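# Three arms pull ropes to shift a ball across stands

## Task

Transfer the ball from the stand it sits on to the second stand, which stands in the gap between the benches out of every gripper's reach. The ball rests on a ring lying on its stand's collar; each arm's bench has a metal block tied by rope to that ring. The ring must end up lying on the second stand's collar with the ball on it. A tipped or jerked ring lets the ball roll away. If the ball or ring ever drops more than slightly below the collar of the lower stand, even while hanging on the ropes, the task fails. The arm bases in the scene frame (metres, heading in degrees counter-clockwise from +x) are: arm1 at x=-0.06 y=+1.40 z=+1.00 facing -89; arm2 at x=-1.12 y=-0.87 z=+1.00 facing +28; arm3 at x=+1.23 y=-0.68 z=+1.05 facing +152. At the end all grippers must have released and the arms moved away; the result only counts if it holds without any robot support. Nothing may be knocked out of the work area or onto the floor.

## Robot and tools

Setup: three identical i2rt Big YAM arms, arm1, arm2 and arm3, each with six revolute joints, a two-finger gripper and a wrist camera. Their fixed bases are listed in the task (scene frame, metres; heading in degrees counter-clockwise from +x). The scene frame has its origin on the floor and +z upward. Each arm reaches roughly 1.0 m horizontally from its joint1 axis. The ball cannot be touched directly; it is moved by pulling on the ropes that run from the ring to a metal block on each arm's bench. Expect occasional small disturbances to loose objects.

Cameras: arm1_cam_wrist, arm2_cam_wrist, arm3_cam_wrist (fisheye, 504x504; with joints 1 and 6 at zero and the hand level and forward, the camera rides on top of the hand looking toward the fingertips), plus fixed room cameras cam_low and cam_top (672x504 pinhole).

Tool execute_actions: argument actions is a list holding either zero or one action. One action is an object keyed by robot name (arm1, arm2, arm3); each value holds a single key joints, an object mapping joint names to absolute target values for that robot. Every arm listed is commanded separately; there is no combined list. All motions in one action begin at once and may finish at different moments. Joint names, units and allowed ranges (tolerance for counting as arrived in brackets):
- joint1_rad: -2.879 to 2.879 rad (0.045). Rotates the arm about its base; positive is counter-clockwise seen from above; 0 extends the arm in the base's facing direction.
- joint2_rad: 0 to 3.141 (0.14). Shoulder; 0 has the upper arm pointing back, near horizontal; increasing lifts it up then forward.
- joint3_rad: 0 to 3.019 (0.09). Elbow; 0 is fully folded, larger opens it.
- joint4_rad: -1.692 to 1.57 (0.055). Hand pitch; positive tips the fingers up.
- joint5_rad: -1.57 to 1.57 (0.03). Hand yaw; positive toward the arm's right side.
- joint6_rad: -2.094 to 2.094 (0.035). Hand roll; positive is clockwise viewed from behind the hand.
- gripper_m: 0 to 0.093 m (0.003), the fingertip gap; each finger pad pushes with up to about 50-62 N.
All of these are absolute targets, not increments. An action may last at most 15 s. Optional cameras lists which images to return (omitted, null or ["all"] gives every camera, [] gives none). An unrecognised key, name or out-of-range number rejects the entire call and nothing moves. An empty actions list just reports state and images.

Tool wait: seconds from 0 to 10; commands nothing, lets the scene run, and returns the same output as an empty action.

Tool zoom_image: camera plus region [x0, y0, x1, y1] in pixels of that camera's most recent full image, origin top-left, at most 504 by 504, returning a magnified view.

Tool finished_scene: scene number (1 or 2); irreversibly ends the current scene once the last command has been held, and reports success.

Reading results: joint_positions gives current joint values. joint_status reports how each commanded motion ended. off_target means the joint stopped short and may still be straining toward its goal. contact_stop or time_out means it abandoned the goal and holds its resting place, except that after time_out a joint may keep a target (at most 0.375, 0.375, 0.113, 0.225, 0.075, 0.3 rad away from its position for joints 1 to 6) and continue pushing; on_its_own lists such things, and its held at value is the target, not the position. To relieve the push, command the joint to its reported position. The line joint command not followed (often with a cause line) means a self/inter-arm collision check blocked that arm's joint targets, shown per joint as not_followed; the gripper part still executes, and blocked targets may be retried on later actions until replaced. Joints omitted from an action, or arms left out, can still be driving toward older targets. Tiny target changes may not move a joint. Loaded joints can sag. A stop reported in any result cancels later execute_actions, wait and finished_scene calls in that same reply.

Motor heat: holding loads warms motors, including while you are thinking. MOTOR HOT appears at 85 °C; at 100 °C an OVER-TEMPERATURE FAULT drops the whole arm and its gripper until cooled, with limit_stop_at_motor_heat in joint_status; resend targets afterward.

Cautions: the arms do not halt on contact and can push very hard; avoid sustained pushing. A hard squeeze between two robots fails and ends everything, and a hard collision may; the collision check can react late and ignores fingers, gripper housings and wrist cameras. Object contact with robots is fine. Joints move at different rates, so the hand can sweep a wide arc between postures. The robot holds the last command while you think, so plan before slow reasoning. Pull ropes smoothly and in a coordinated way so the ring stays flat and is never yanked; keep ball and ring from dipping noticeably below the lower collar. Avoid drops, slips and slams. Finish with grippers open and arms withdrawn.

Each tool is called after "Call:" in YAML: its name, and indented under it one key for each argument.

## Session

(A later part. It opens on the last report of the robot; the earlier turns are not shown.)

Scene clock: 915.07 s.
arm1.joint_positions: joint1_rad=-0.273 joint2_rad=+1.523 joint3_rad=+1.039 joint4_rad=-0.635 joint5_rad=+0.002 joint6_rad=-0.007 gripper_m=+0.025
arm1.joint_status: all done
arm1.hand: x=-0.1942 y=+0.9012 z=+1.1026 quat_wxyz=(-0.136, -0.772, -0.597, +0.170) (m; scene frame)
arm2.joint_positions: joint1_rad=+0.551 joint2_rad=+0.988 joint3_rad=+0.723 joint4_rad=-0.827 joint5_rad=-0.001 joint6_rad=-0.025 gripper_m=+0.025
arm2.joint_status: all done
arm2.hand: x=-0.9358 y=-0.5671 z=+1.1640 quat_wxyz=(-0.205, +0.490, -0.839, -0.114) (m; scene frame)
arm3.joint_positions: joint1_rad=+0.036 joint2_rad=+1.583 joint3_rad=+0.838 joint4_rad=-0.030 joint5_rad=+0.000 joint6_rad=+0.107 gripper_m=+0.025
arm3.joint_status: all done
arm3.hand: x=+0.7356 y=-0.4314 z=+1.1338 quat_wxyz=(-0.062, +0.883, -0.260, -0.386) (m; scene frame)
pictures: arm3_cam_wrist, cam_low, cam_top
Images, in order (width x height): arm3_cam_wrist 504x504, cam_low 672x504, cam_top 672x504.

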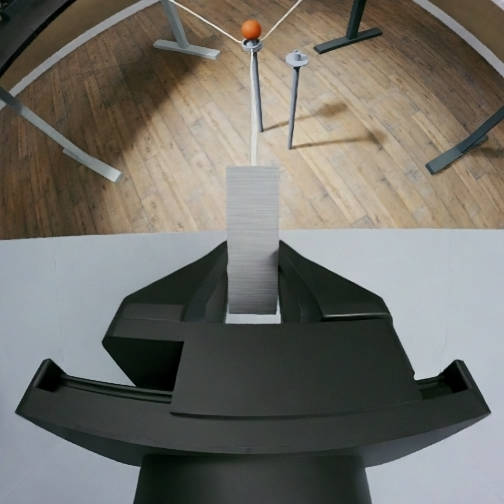

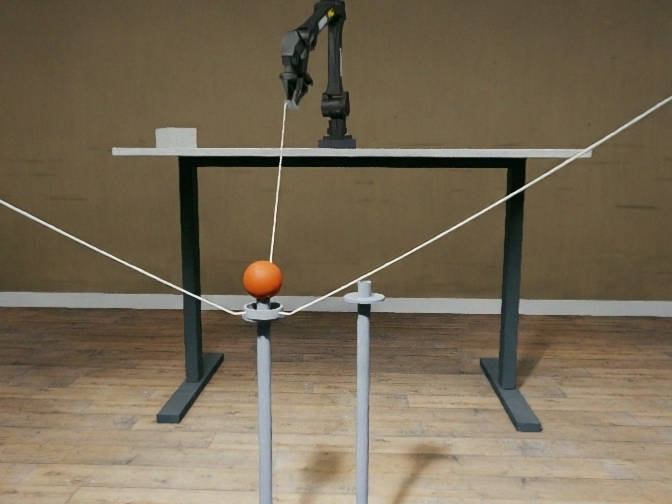

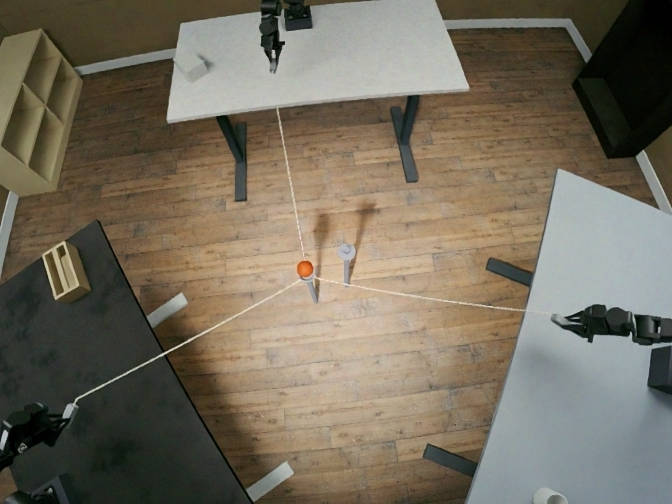

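Call:
execute_actions:
  actions:
    - {"arm1":{"joints":{"joint2_rad":1.457,"joint3_rad":1.011,"joint4_rad":-0.605}},"arm2":{"joints":{"joint2_rad":0.933,"joint3_rad":0.686,"joint4_rad":-0.850}},"arm3":{"joints":{"joint2_rad":1.524,"joint3_rad":0.814,"joint4_rad":0.002}}}
  cameras: ["cam_low","cam_top","arm3_cam_wrist"]

Call:
zoom_image:
  camera: "cam_low"
  region: [200, 240, 420, 380]

Call:
zoom_image:
  camera: "arm3_cam_wrist"
  region: [150, 0, 350, 100]

Scene clock: 945.60 s.
arm1.joint_positions: joint1_rad=-0.273 joint2_rad=+1.490 joint3_rad=+1.002 joint4_rad=-0.626 joint5_rad=+0.002 joint6_rad=-0.007 gripper_m=+0.025
arm1.joint_status: all done
arm1.hand: x=-0.1910 y=+0.9130 z=+1.1034 quat_wxyz=(-0.138, -0.771, -0.597, +0.172) (m; scene frame)
arm2.joint_positions: joint1_rad=+0.551 joint2_rad=+0.941 joint3_rad=+0.693 joint4_rad=-0.845 joint5_rad=-0.001 joint6_rad=-0.025 gripper_m=+0.025
arm2.joint_status: all done
arm2.hand: x=-0.9434 y=-0.5799 z=+1.1632 quat_wxyz=(-0.205, +0.490, -0.839, -0.114) (m; scene frame)
arm3.joint_positions: joint1_rad=+0.036 joint2_rad=+1.554 joint3_rad=+0.805 joint4_rad=-0.022 joint5_rad=+0.000 joint6_rad=+0.107 gripper_m=+0.025
arm3.joint_status: all done
arm3.hand: x=+0.7457 y=-0.4364 z=+1.1351 quat_wxyz=(-0.062, +0.882, -0.259, -0.388) (m; scene frame)
pictures: arm3_cam_wrist, cam_low, cam_top
Images, in order (width x height): arm3_cam_wrist 504x504, cam_low 672x504, cam_top 672x504.

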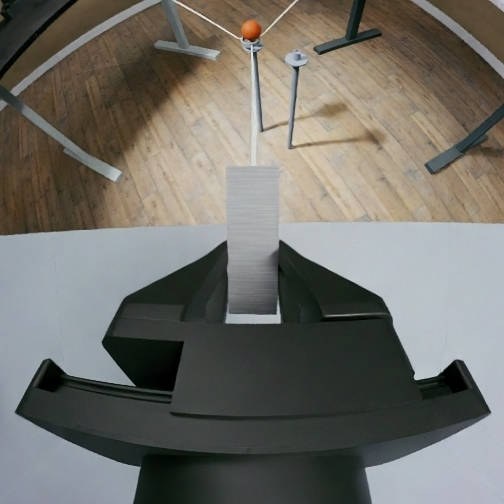

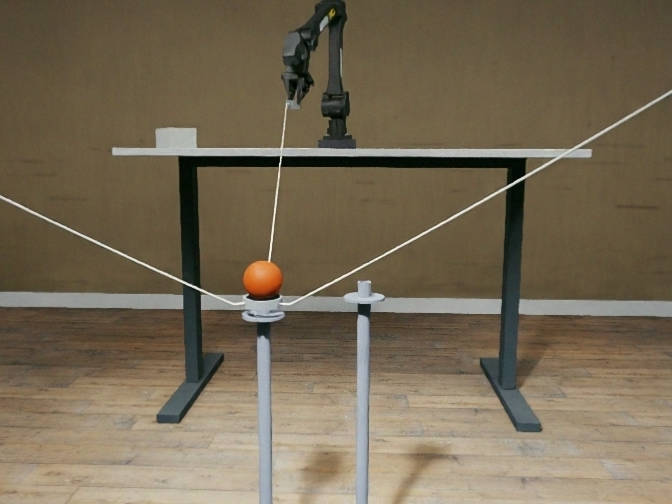

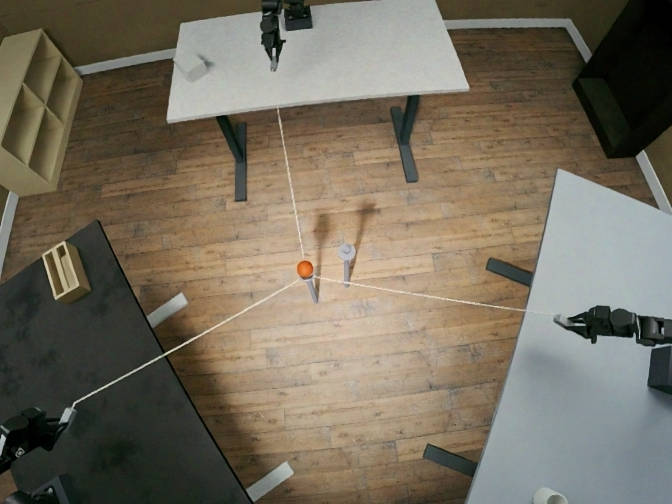

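Region (200, 240, 420, 380) of cam_low's 672x504 image, scaled by 2.291, with more detail than that image has; it fills the top 321 rows of this view, and the rest is white.

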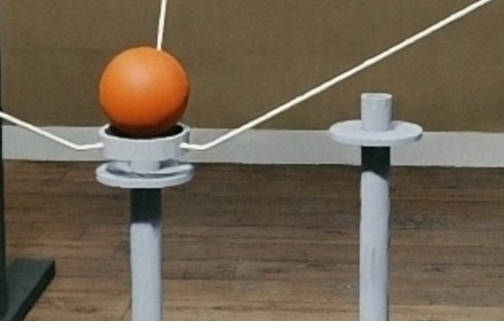

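Region (150, 0, 350, 100) of arm3_cam_wrist's 504x504 image, scaled by 2.520, with more detail than that image has.

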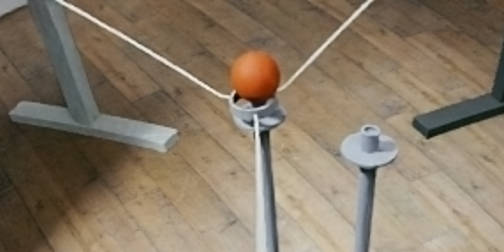

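Call:
execute_actions:
  actions:
    - {"arm1":{"joints":{"joint2_rad":1.424,"joint3_rad":0.974,"joint4_rad":-0.601}},"arm3":{"joints":{"joint2_rad":1.513,"joint3_rad":0.801}}}
  cameras: ["cam_low","cam_top","arm3_cam_wrist"]

Call:
zoom_image:
  camera: "cam_low"
  region: [200, 240, 420, 380]

Call:
zoom_image:
  camera: "arm3_cam_wrist"
  region: [150, 0, 350, 100]

Scene clock: 967.67 s.
arm1.joint_positions: joint1_rad=-0.273 joint2_rad=+1.456 joint3_rad=+0.965 joint4_rad=-0.621 joint5_rad=+0.002 joint6_rad=-0.007 gripper_m=+0.025
arm1.joint_status: all done
arm1.hand: x=-0.1876 y=+0.9259 z=+1.1037 quat_wxyz=(-0.138, -0.771, -0.597, +0.172) (m; scene frame)
arm2.joint_positions: joint1_rad=+0.551 joint2_rad=+0.941 joint3_rad=+0.693 joint4_rad=-0.845 joint5_rad=-0.001 joint6_rad=-0.025 gripper_m=+0.025
arm2.joint_status: not commanded
arm2.hand: x=-0.9434 y=-0.5799 z=+1.1632 quat_wxyz=(-0.205, +0.490, -0.839, -0.114) (m; scene frame)
arm3.joint_positions: joint1_rad=+0.036 joint2_rad=+1.546 joint3_rad=+0.794 joint4_rad=-0.022 joint5_rad=+0.000 joint6_rad=+0.107 gripper_m=+0.025
arm3.joint_status: all done
arm3.hand: x=+0.7495 y=-0.4383 z=+1.1343 quat_wxyz=(-0.062, +0.883, -0.259, -0.387) (m; scene frame)
pictures: arm3_cam_wrist, cam_low, cam_top
Images, in order (width x height): arm3_cam_wrist 504x504, cam_low 672x504, cam_top 672x504.

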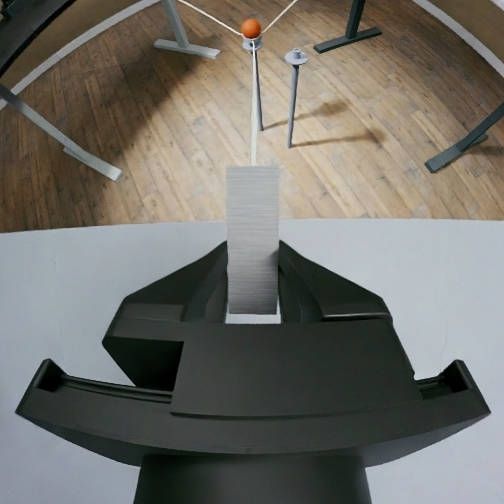

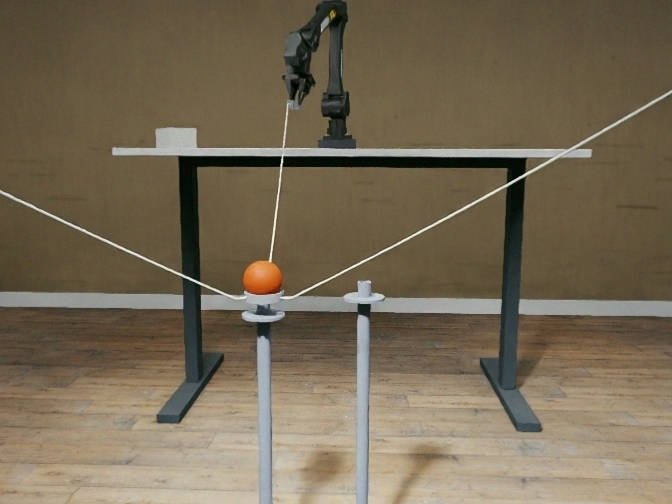

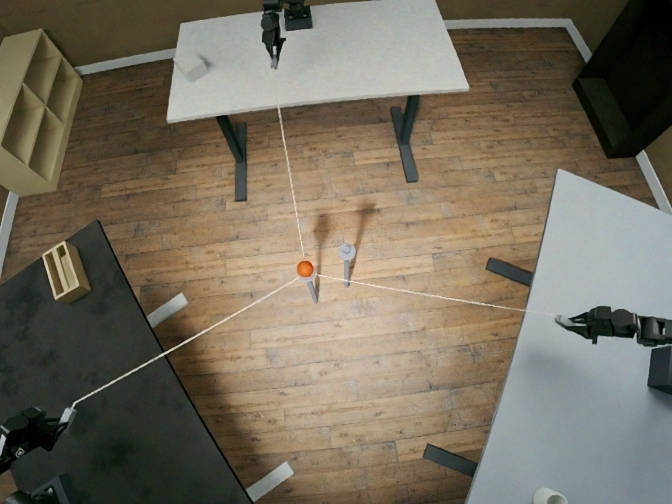

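Region (200, 240, 420, 380) of cam_low's 672x504 image, scaled by 2.291, with more detail than that image has; it fills the top 321 rows of this view, and the rest is white.

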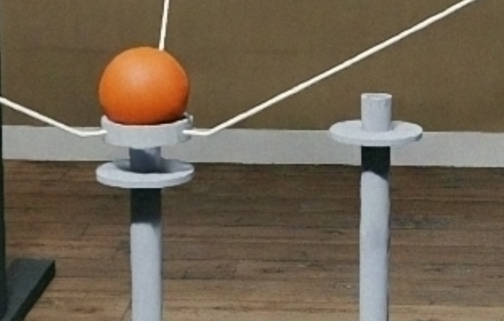

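Region (150, 0, 350, 100) of arm3_cam_wrist's 504x504 image, scaled by 2.520, with more detail than that image has.

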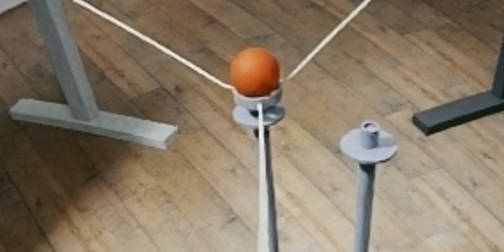

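Call:
execute_actions:
  actions:
    - {"arm1":{"joints":{"joint2_rad":1.393,"joint3_rad":0.940,"joint4_rad":-0.598}},"arm2":{"joints":{"joint2_rad":0.872,"joint3_rad":0.652,"joint4_rad":-0.877}},"arm3":{"joints":{"joint2_rad":1.489,"joint3_rad":0.770,"joint4_rad":0.011}}}
  cameras: ["cam_low","cam_top","arm3_cam_wrist"]

Call:
zoom_image:
  camera: "cam_low"
  region: [200, 220, 420, 360]

Call:
zoom_image:
  camera: "arm3_cam_wrist"
  region: [150, 0, 350, 100]

Scene clock: 1001.93 s.
arm1.joint_positions: joint1_rad=-0.273 joint2_rad=+1.429 joint3_rad=+0.933 joint4_rad=-0.616 joint5_rad=+0.000 joint6_rad=-0.007 gripper_m=+0.025
arm1.joint_status: all done
arm1.hand: x=-0.1845 y=+0.9366 z=+1.1030 quat_wxyz=(-0.139, -0.771, -0.597, +0.172) (m; scene frame)
arm2.joint_positions: joint1_rad=+0.551 joint2_rad=+0.881 joint3_rad=+0.659 joint4_rad=-0.869 joint5_rad=+0.001 joint6_rad=-0.025 gripper_m=+0.025
arm2.joint_status: all done
arm2.hand: x=-0.9523 y=-0.5955 z=+1.1620 quat_wxyz=(-0.206, +0.490, -0.839, -0.114) (m; scene frame)
arm3.joint_positions: joint1_rad=+0.036 joint2_rad=+1.523 joint3_rad=+0.763 joint4_rad=-0.013 joint5_rad=+0.000 joint6_rad=+0.107 gripper_m=+0.025
arm3.joint_status: all done
arm3.hand: x=+0.7592 y=-0.4431 z=+1.1335 quat_wxyz=(-0.062, +0.883, -0.259, -0.387) (m; scene frame)
pictures: arm3_cam_wrist, cam_low, cam_top
Images, in order (width x height): arm3_cam_wrist 504x504, cam_low 672x504, cam_top 672x504.

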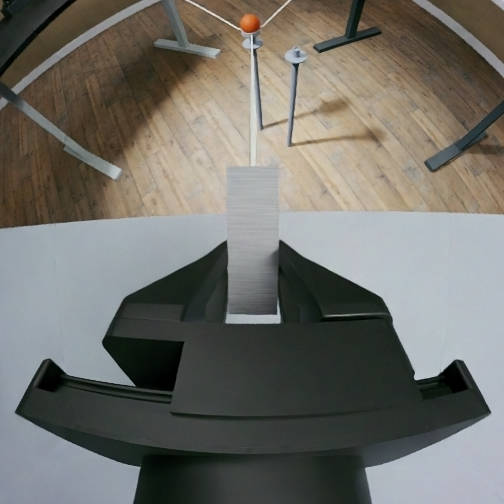

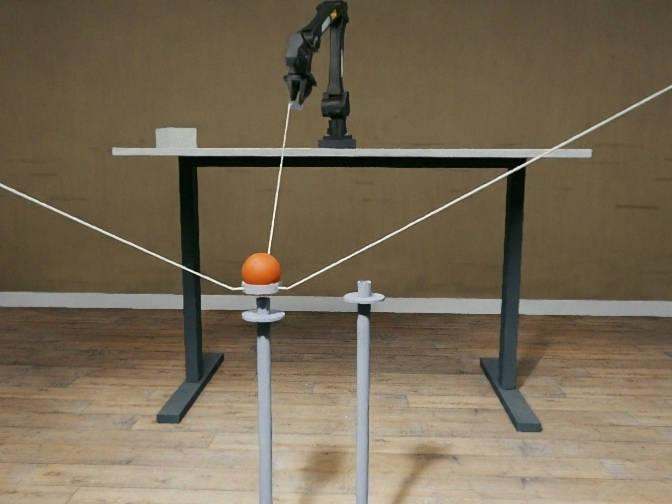

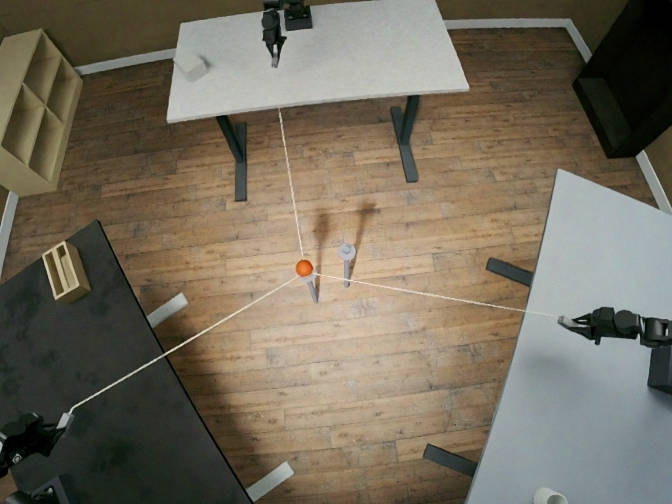

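Region (200, 220, 420, 360) of cam_low's 672x504 image, scaled by 2.291, with more detail than that image has; it fills the top 321 rows of this view, and the rest is white.

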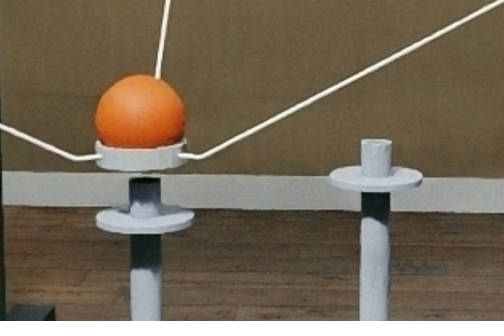

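Region (150, 0, 350, 100) of arm3_cam_wrist's 504x504 image, scaled by 2.520, with more detail than that image has.

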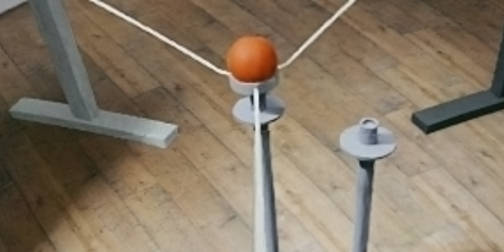

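Call:
execute_actions:
  actions:
    - {"arm1":{"joints":{"joint1_rad":-0.199,"joint2_rad":1.325,"joint3_rad":0.870}},"arm2":{"joints":{"joint1_rad":0.511,"joint2_rad":0.957,"joint3_rad":0.723,"joint4_rad":-0.825}},"arm3":{"joints":{"joint1_rad":-0.035,"joint2_rad":1.415,"joint3_rad":0.687,"joint4_rad":0.020}}}
  cameras: ["cam_low","cam_top","arm3_cam_wrist"]

Call:
zoom_image:
  camera: "cam_low"
  region: [200, 220, 420, 360]

Scene clock: 1088.00 s.
arm1.joint_positions: joint1_rad=-0.200 joint2_rad=+1.353 joint3_rad=+0.861 joint4_rad=-0.611 joint5_rad=-0.001 joint6_rad=-0.007 gripper_m=+0.025
arm1.joint_status: all done
arm1.hand: x=-0.1449 y=+0.9549 z=+1.1059 quat_wxyz=(-0.149, -0.748, -0.624, +0.170) (m; scene frame)
arm2.joint_positions: joint1_rad=+0.510 joint2_rad=+0.970 joint3_rad=+0.659 joint4_rad=-0.830 joint5_rad=+0.002 joint6_rad=-0.025 gripper_m=+0.025
arm2.joint_status: all done
arm2.hand: x=-0.9353 y=-0.5936 z=+1.1392 quat_wxyz=(-0.187, +0.475, -0.854, -0.098) (m; scene frame)
arm3.joint_positions: joint1_rad=-0.035 joint2_rad=+1.441 joint3_rad=+0.678 joint4_rad=-0.001 joint5_rad=+0.000 joint6_rad=+0.107 gripper_m=+0.025
arm3.joint_status: all done
arm3.hand: x=+0.8033 y=-0.4260 z=+1.1361 quat_wxyz=(-0.076, +0.872, -0.290, -0.388) (m; scene frame)
pictures: arm3_cam_wrist, cam_low, cam_top
Images, in order (width x height): arm3_cam_wrist 504x504, cam_low 672x504, cam_top 672x504.

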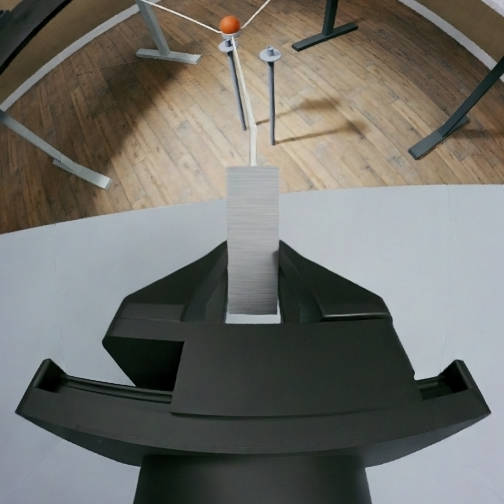

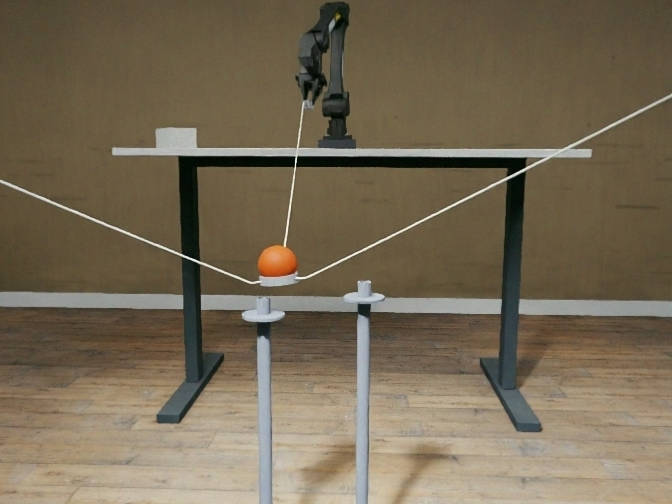

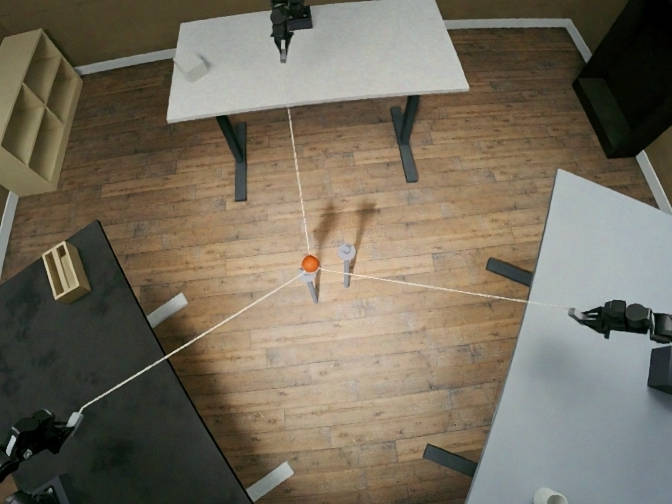

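Region (200, 220, 420, 360) of cam_low's 672x504 image, scaled by 2.291, with more detail than that image has; it fills the top 321 rows of this view, and the rest is white.

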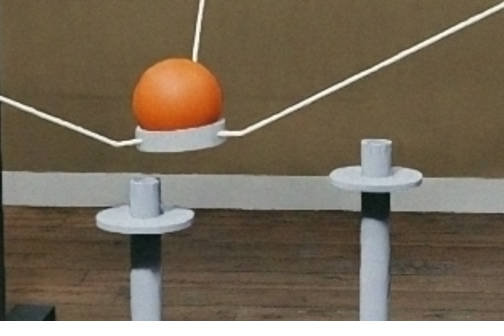

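Call:
execute_actions:
  actions:
    - {"arm2":{"joints":{"joint3_rad":0.775}}}
  cameras: ["cam_low"]

Call:
zoom_image:
  camera: "cam_low"
  region: [200, 220, 420, 360]

Scene clock: 1109.03 s.
arm1.joint_positions: joint1_rad=-0.200 joint2_rad=+1.353 joint3_rad=+0.861 joint4_rad=-0.611 joint5_rad=-0.001 joint6_rad=-0.007 gripper_m=+0.025
arm1.joint_status: not commanded
arm1.hand: x=-0.1449 y=+0.9549 z=+1.1059 quat_wxyz=(-0.149, -0.748, -0.624, +0.170) (m; scene frame)
arm2.joint_positions: joint1_rad=+0.510 joint2_rad=+0.970 joint3_rad=+0.715 joint4_rad=-0.830 joint5_rad=+0.002 joint6_rad=-0.025 gripper_m=+0.025
arm2.joint_status: all done
arm2.hand: x=-0.9251 y=-0.5779 z=+1.1662 quat_wxyz=(-0.212, +0.472, -0.849, -0.111) (m; scene frame)
arm3.joint_positions: joint1_rad=-0.035 joint2_rad=+1.441 joint3_rad=+0.678 joint4_rad=-0.001 joint5_rad=+0.000 joint6_rad=+0.107 gripper_m=+0.025
arm3.joint_status: not commanded
arm3.hand: x=+0.8033 y=-0.4260 z=+1.1361 quat_wxyz=(-0.076, +0.872, -0.290, -0.388) (m; scene frame)
pictures: cam_low
Images, in order (width x height): cam_low 672x504.

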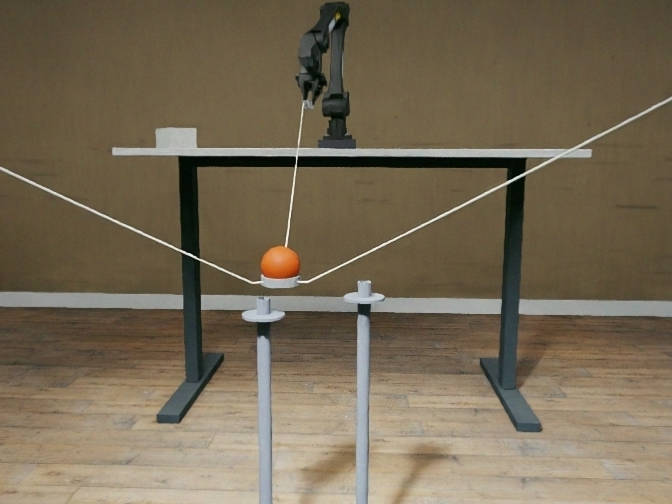

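Region (200, 220, 420, 360) of cam_low's 672x504 image, scaled by 2.291, with more detail than that image has; it fills the top 321 rows of this view, and the rest is white.

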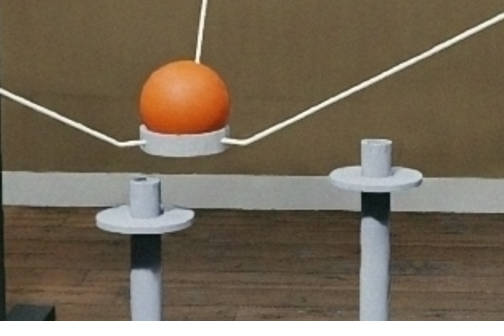

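Call:
execute_actions:
  actions:
    - {"arm1":{"joints":{"joint1_rad":-0.102,"joint2_rad":1.232,"joint3_rad":0.779}},"arm2":{"joints":{"joint1_rad":0.446,"joint2_rad":1.128,"joint3_rad":0.885,"joint4_rad":-0.770}},"arm3":{"joints":{"joint1_rad":-0.132,"joint2_rad":1.312,"joint3_rad":0.576}}}
  cameras: ["cam_low","cam_top","arm3_cam_wrist"]

Call:
zoom_image:
  camera: "cam_low"
  region: [200, 220, 420, 360]

Scene clock: 1128.70 s.
arm1.joint_positions: joint1_rad=-0.103 joint2_rad=+1.255 joint3_rad=+0.769 joint4_rad=-0.609 joint5_rad=-0.001 joint6_rad=-0.007 gripper_m=+0.025
arm1.joint_status: all done
arm1.hand: x=-0.0984 y=+0.9835 z=+1.1064 quat_wxyz=(-0.161, -0.716, -0.659, +0.166) (m; scene frame)
arm2.joint_positions: joint1_rad=+0.442 joint2_rad=+1.145 joint3_rad=+0.833 joint4_rad=-0.769 joint5_rad=+0.002 joint6_rad=-0.025 gripper_m=+0.025
arm2.joint_status: all done
arm2.hand: x=-0.8707 y=-0.5451 z=+1.1678 quat_wxyz=(-0.217, +0.443, -0.864, -0.104) (m; scene frame)
arm3.joint_positions: joint1_rad=-0.132 joint2_rad=+1.333 joint3_rad=+0.566 joint4_rad=+0.000 joint5_rad=-0.001 joint6_rad=+0.107 gripper_m=+0.025
arm3.joint_status: all done
arm3.hand: x=+0.8642 y=-0.4111 z=+1.1333 quat_wxyz=(-0.094, +0.857, -0.332, -0.382) (m; scene frame)
pictures: arm3_cam_wrist, cam_low, cam_top
Images, in order (width x height): arm3_cam_wrist 504x504, cam_low 672x504, cam_top 672x504.

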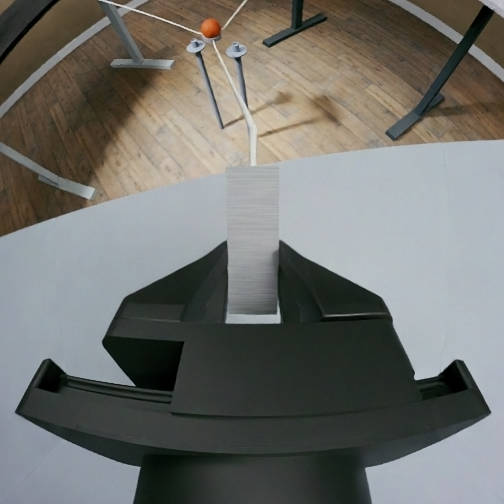

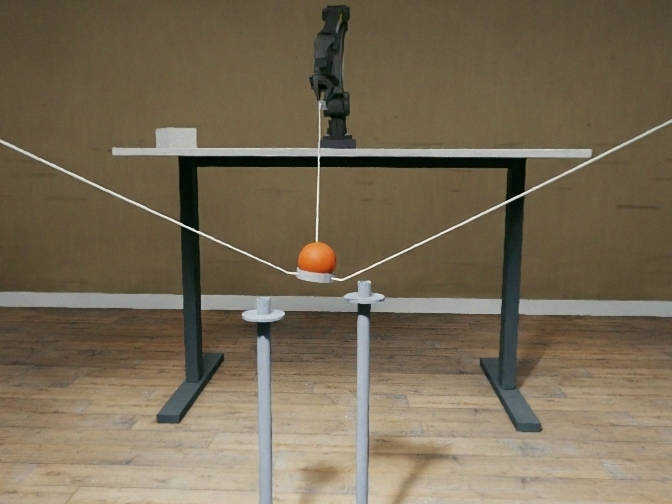

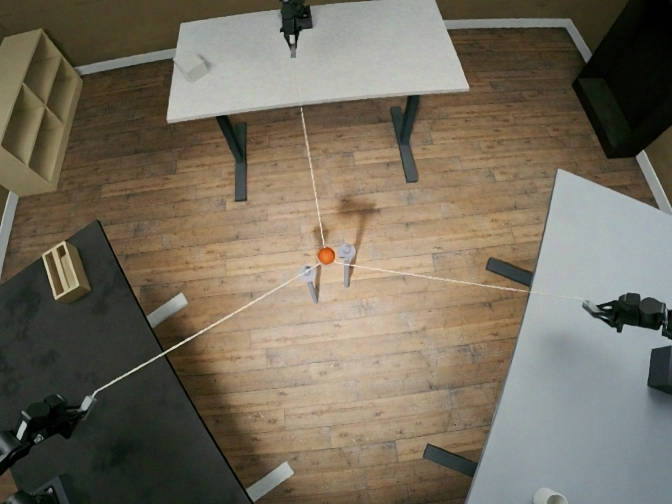

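Region (200, 220, 420, 360) of cam_low's 672x504 image, scaled by 2.291, with more detail than that image has; it fills the top 321 rows of this view, and the rest is white.

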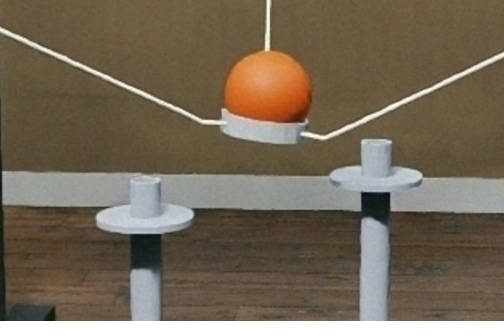

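Call:
execute_actions:
  actions: []
  cameras: ["cam_low","cam_top"]

Call:
zoom_image:
  camera: "cam_low"
  region: [200, 220, 420, 360]

Scene clock: 1133.13 s.
arm1.joint_positions: joint1_rad=-0.103 joint2_rad=+1.255 joint3_rad=+0.769 joint4_rad=-0.609 joint5_rad=-0.001 joint6_rad=-0.007 gripper_m=+0.025
arm1.joint_status: all done
arm1.hand: x=-0.0984 y=+0.9835 z=+1.1064 quat_wxyz=(-0.161, -0.716, -0.659, +0.166) (m; scene frame)
arm2.joint_positions: joint1_rad=+0.442 joint2_rad=+1.145 joint3_rad=+0.833 joint4_rad=-0.769 joint5_rad=+0.002 joint6_rad=-0.025 gripper_m=+0.025
arm2.joint_status: all done
arm2.hand: x=-0.8707 y=-0.5451 z=+1.1678 quat_wxyz=(-0.217, +0.443, -0.864, -0.104) (m; scene frame)
arm3.joint_positions: joint1_rad=-0.132 joint2_rad=+1.333 joint3_rad=+0.566 joint4_rad=+0.000 joint5_rad=-0.001 joint6_rad=+0.107 gripper_m=+0.025
arm3.joint_status: all done
arm3.hand: x=+0.8642 y=-0.4111 z=+1.1333 quat_wxyz=(-0.094, +0.857, -0.332, -0.382) (m; scene frame)
pictures: cam_low, cam_top
Images, in order (width x height): cam_low 672x504, cam_top 672x504.

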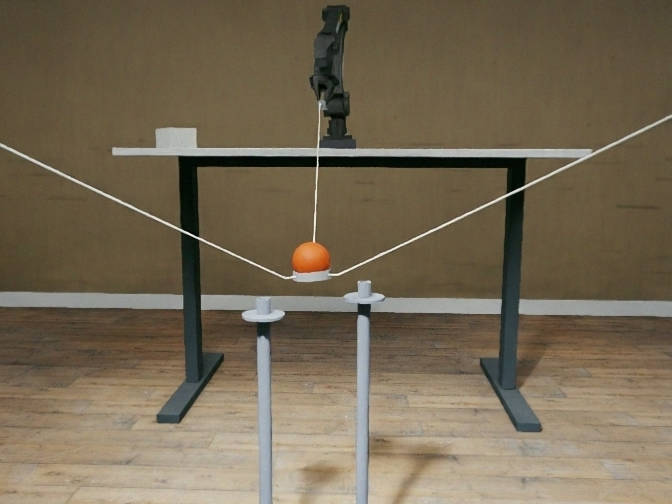

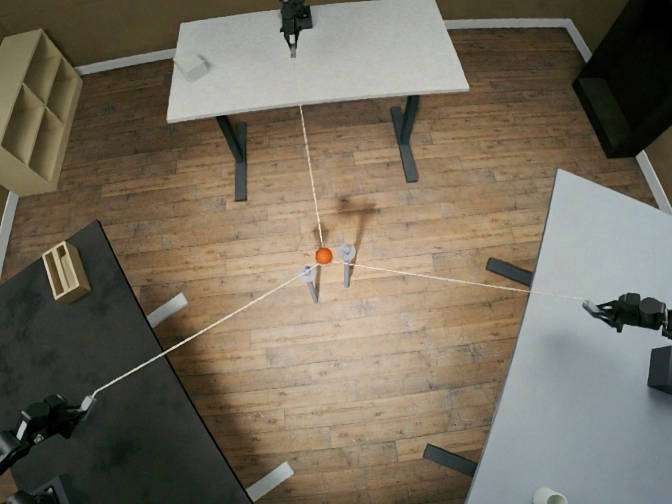

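Region (200, 220, 420, 360) of cam_low's 672x504 image, scaled by 2.291, with more detail than that image has; it fills the top 321 rows of this view, and the rest is white.

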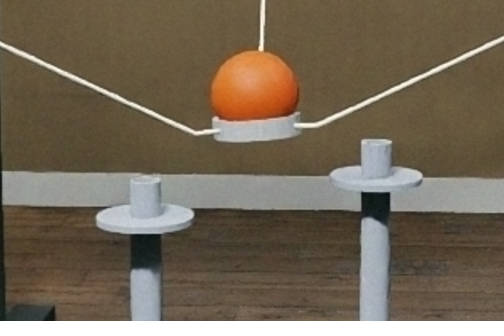

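Call:
execute_actions:
  actions:
    - {"arm1":{"joints":{"joint1_rad":-0.021,"joint2_rad":1.149,"joint3_rad":0.707}},"arm2":{"joints":{"joint1_rad":0.414,"joint2_rad":1.243,"joint3_rad":0.982}},"arm3":{"joints":{"joint1_rad":-0.216,"joint2_rad":1.228,"joint3_rad":0.499}}}
  cameras: ["cam_low","cam_top","arm3_cam_wrist"]

Call:
zoom_image:
  camera: "cam_low"
  region: [240, 220, 460, 360]

Scene clock: 1198.10 s.
arm1.joint_positions: joint1_rad=-0.026 joint2_rad=+1.171 joint3_rad=+0.697 joint4_rad=-0.608 joint5_rad=-0.001 joint6_rad=-0.007 gripper_m=+0.025
arm1.joint_status: all done
arm1.hand: x=-0.0660 y=+1.0089 z=+1.1067 quat_wxyz=(-0.172, -0.689, -0.685, +0.164) (m; scene frame)
arm2.joint_positions: joint1_rad=+0.413 joint2_rad=+1.255 joint3_rad=+0.925 joint4_rad=-0.768 joint5_rad=+0.002 joint6_rad=-0.025 gripper_m=+0.025
arm2.joint_status: all done
arm2.hand: x=-0.8391 y=-0.5247 z=+1.1671 quat_wxyz=(-0.211, +0.431, -0.872, -0.097) (m; scene frame)
arm3.joint_positions: joint1_rad=-0.211 joint2_rad=+1.249 joint3_rad=+0.488 joint4_rad=+0.001 joint5_rad=-0.002 joint6_rad=+0.107 gripper_m=+0.025
arm3.joint_status: all done
arm3.hand: x=+0.9087 y=-0.4023 z=+1.1321 quat_wxyz=(-0.109, +0.842, -0.365, -0.381) (m; scene frame)
pictures: arm3_cam_wrist, cam_low, cam_top
Images, in order (width x height): arm3_cam_wrist 504x504, cam_low 672x504, cam_top 672x504.

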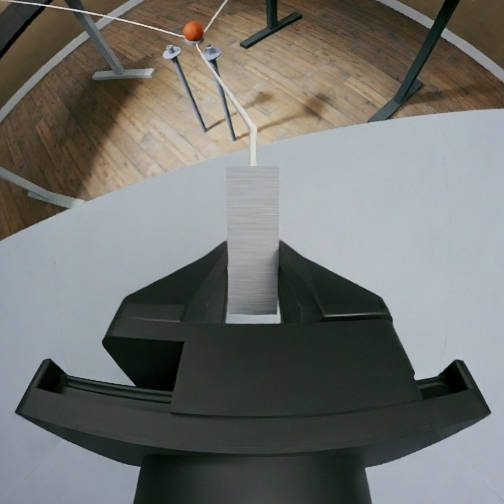

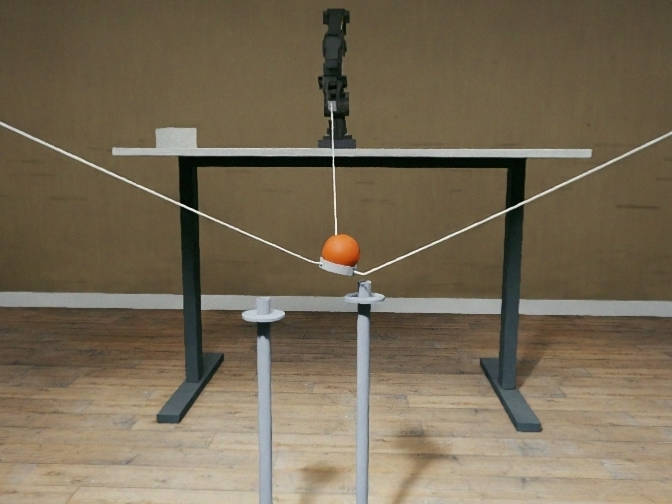

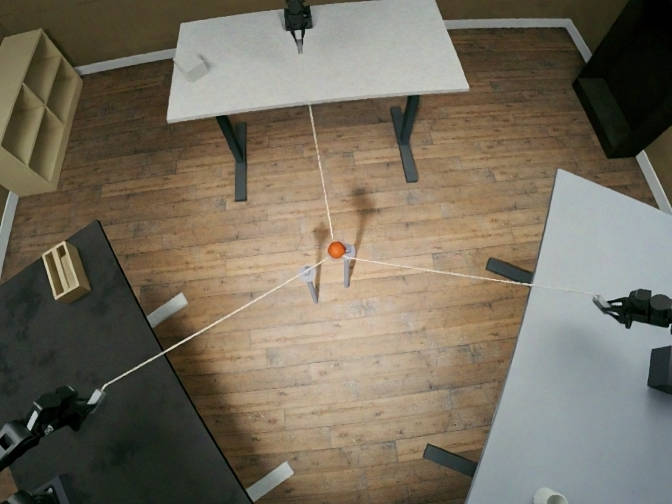

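Region (240, 220, 460, 360) of cam_low's 672x504 image, scaled by 2.291, with more detail than that image has; it fills the top 321 rows of this view, and the rest is white.

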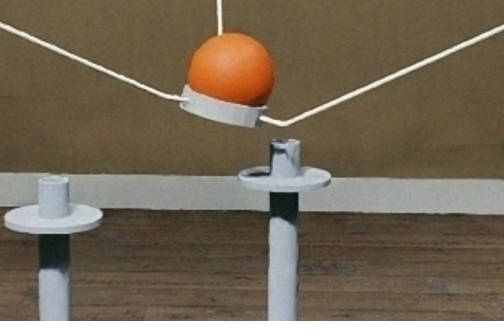

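Call:
execute_actions:
  actions: []
  cameras: ["cam_low","cam_top"]

Call:
zoom_image:
  camera: "cam_low"
  region: [240, 220, 460, 360]

Scene clock: 1203.50 s.
arm1.joint_positions: joint1_rad=-0.026 joint2_rad=+1.171 joint3_rad=+0.697 joint4_rad=-0.608 joint5_rad=-0.001 joint6_rad=-0.007 gripper_m=+0.025
arm1.joint_status: all done
arm1.hand: x=-0.0660 y=+1.0089 z=+1.1067 quat_wxyz=(-0.172, -0.689, -0.685, +0.164) (m; scene frame)
arm2.joint_positions: joint1_rad=+0.413 joint2_rad=+1.255 joint3_rad=+0.925 joint4_rad=-0.768 joint5_rad=+0.002 joint6_rad=-0.025 gripper_m=+0.025
arm2.joint_status: all done
arm2.hand: x=-0.8391 y=-0.5247 z=+1.1671 quat_wxyz=(-0.211, +0.431, -0.872, -0.097) (m; scene frame)
arm3.joint_positions: joint1_rad=-0.211 joint2_rad=+1.249 joint3_rad=+0.488 joint4_rad=+0.001 joint5_rad=-0.002 joint6_rad=+0.107 gripper_m=+0.025
arm3.joint_status: all done
arm3.hand: x=+0.9087 y=-0.4023 z=+1.1321 quat_wxyz=(-0.109, +0.842, -0.365, -0.381) (m; scene frame)
pictures: cam_low, cam_top
Images, in order (width x height): cam_low 672x504, cam_top 672x504.

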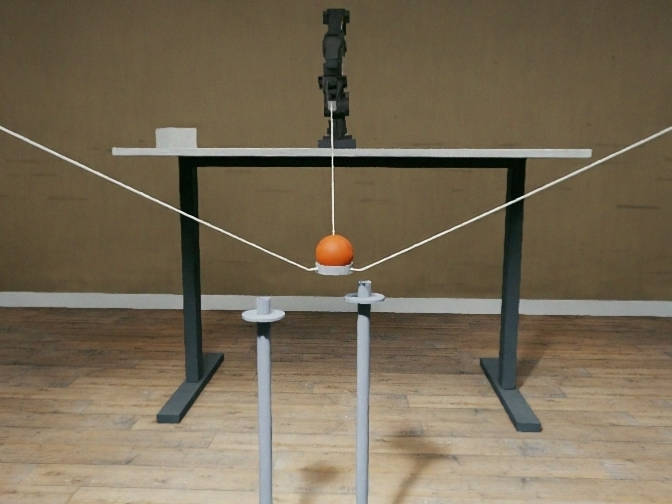

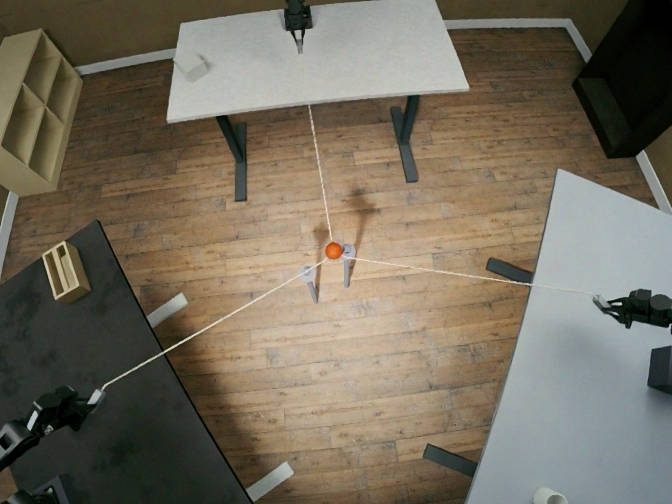

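Region (240, 220, 460, 360) of cam_low's 672x504 image, scaled by 2.291, with more detail than that image has; it fills the top 321 rows of this view, and the rest is white.

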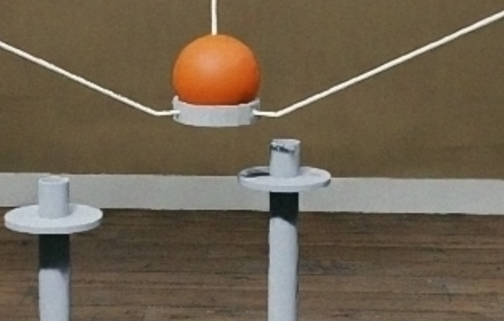

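Call:
execute_actions:
  actions:
    - {"arm1":{"joints":{"joint1_rad":0.036,"joint2_rad":1.106,"joint3_rad":0.677}},"arm2":{"joints":{"joint1_rad":0.387,"joint2_rad":1.308,"joint3_rad":1.041}},"arm3":{"joints":{"joint1_rad":-0.269,"joint2_rad":1.181,"joint3_rad":0.464}}}
  cameras: ["cam_low"]

Call:
zoom_image:
  camera: "cam_low"
  region: [240, 220, 460, 360]

Scene clock: 1258.70 s.
arm1.joint_positions: joint1_rad=+0.027 joint2_rad=+1.131 joint3_rad=+0.669 joint4_rad=-0.608 joint5_rad=-0.001 joint6_rad=-0.007 gripper_m=+0.025
arm1.joint_status: all done
arm1.hand: x=-0.0456 y=+1.0191 z=+1.1092 quat_wxyz=(-0.181, -0.670, -0.701, +0.163) (m; scene frame)
arm2.joint_positions: joint1_rad=+0.386 joint2_rad=+1.314 joint3_rad=+0.980 joint4_rad=-0.768 joint5_rad=+0.002 joint6_rad=-0.025 gripper_m=+0.025
arm2.joint_status: all done
arm2.hand: x=-0.8162 y=-0.5162 z=+1.1674 quat_wxyz=(-0.210, +0.420, -0.878, -0.093) (m; scene frame)
arm3.joint_positions: joint1_rad=-0.260 joint2_rad=+1.205 joint3_rad=+0.456 joint4_rad=+0.001 joint5_rad=-0.003 joint6_rad=+0.107 gripper_m=+0.025
arm3.joint_status: all done
arm3.hand: x=+0.9306 y=-0.3949 z=+1.1348 quat_wxyz=(-0.119, +0.831, -0.385, -0.383) (m; scene frame)
pictures: cam_low
Images, in order (width x height): cam_low 672x504.

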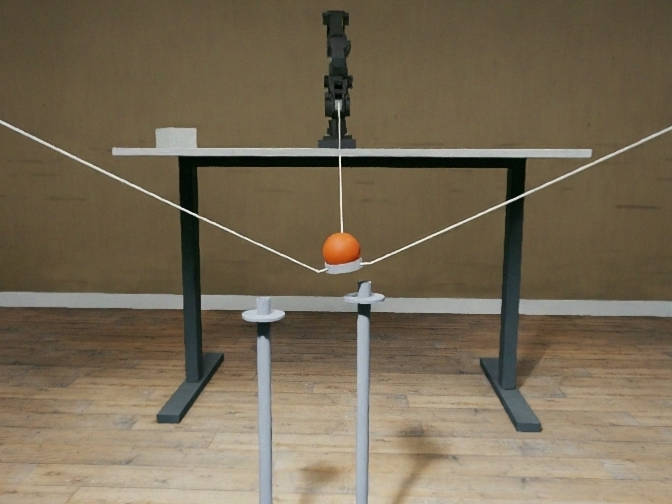

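Region (240, 220, 460, 360) of cam_low's 672x504 image, scaled by 2.291, with more detail than that image has; it fills the top 321 rows of this view, and the rest is white.

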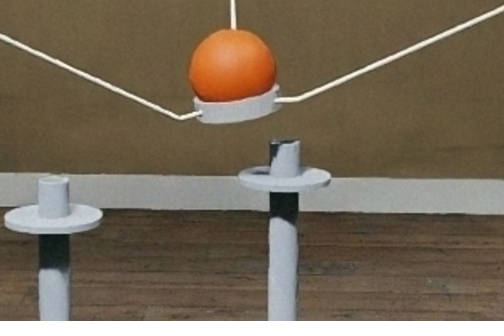

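Call:
execute_actions:
  actions: []
  cameras: ["cam_low","cam_top","arm3_cam_wrist"]

Call:
zoom_image:
  camera: "cam_low"
  region: [290, 220, 430, 320]

Call:
zoom_image:
  camera: "cam_top"
  region: [300, 215, 380, 295]

Scene clock: 1274.57 s.
arm1.joint_positions: joint1_rad=+0.027 joint2_rad=+1.131 joint3_rad=+0.669 joint4_rad=-0.608 joint5_rad=-0.001 joint6_rad=-0.007 gripper_m=+0.025
arm1.joint_status: all done
arm1.hand: x=-0.0456 y=+1.0191 z=+1.1092 quat_wxyz=(-0.181, -0.670, -0.701, +0.163) (m; scene frame)
arm2.joint_positions: joint1_rad=+0.386 joint2_rad=+1.314 joint3_rad=+0.980 joint4_rad=-0.768 joint5_rad=+0.002 joint6_rad=-0.025 gripper_m=+0.025
arm2.joint_status: all done
arm2.hand: x=-0.8162 y=-0.5162 z=+1.1674 quat_wxyz=(-0.210, +0.420, -0.878, -0.093) (m; scene frame)
arm3.joint_positions: joint1_rad=-0.260 joint2_rad=+1.205 joint3_rad=+0.456 joint4_rad=+0.001 joint5_rad=-0.003 joint6_rad=+0.107 gripper_m=+0.025
arm3.joint_status: all done
arm3.hand: x=+0.9306 y=-0.3949 z=+1.1348 quat_wxyz=(-0.119, +0.831, -0.385, -0.383) (m; scene frame)
pictures: arm3_cam_wrist, cam_low, cam_top
Images, in order (width x height): arm3_cam_wrist 504x504, cam_low 672x504, cam_top 672x504.

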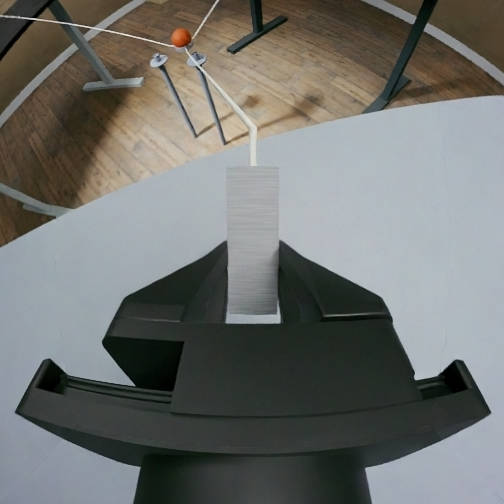

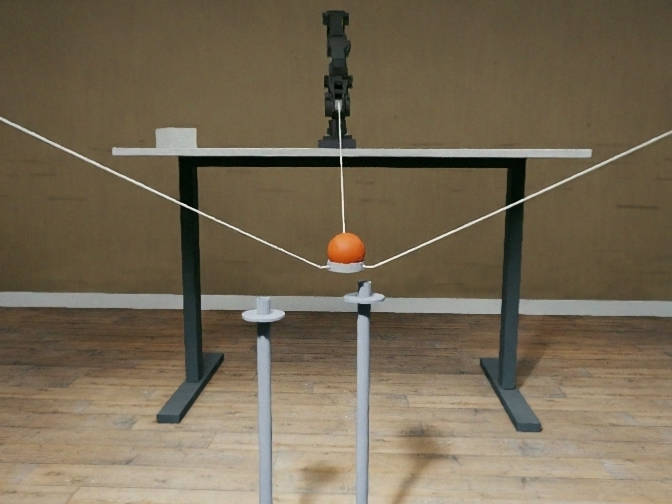

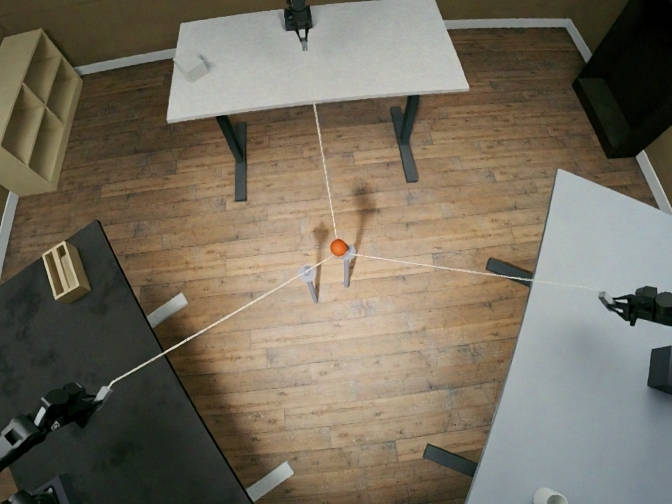

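Region (290, 220, 430, 320) of cam_low's 672x504 image, scaled by 3.600, with more detail than that image has; it fills the top 360 rows of this view, and the rest is white.

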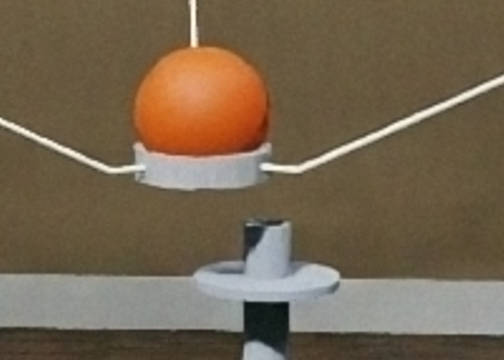

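Region (300, 215, 380, 295) of cam_top's 672x504 image, scaled by 6.300, with more detail than that image has.

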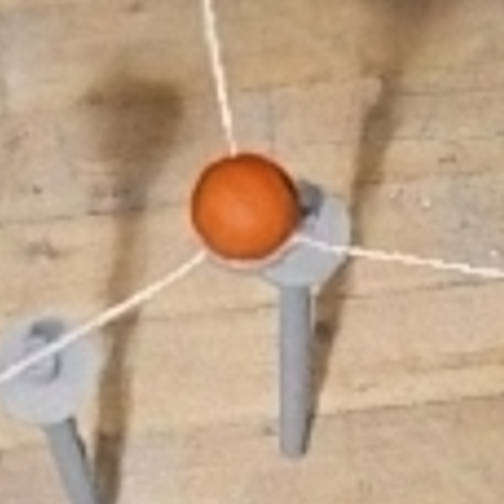

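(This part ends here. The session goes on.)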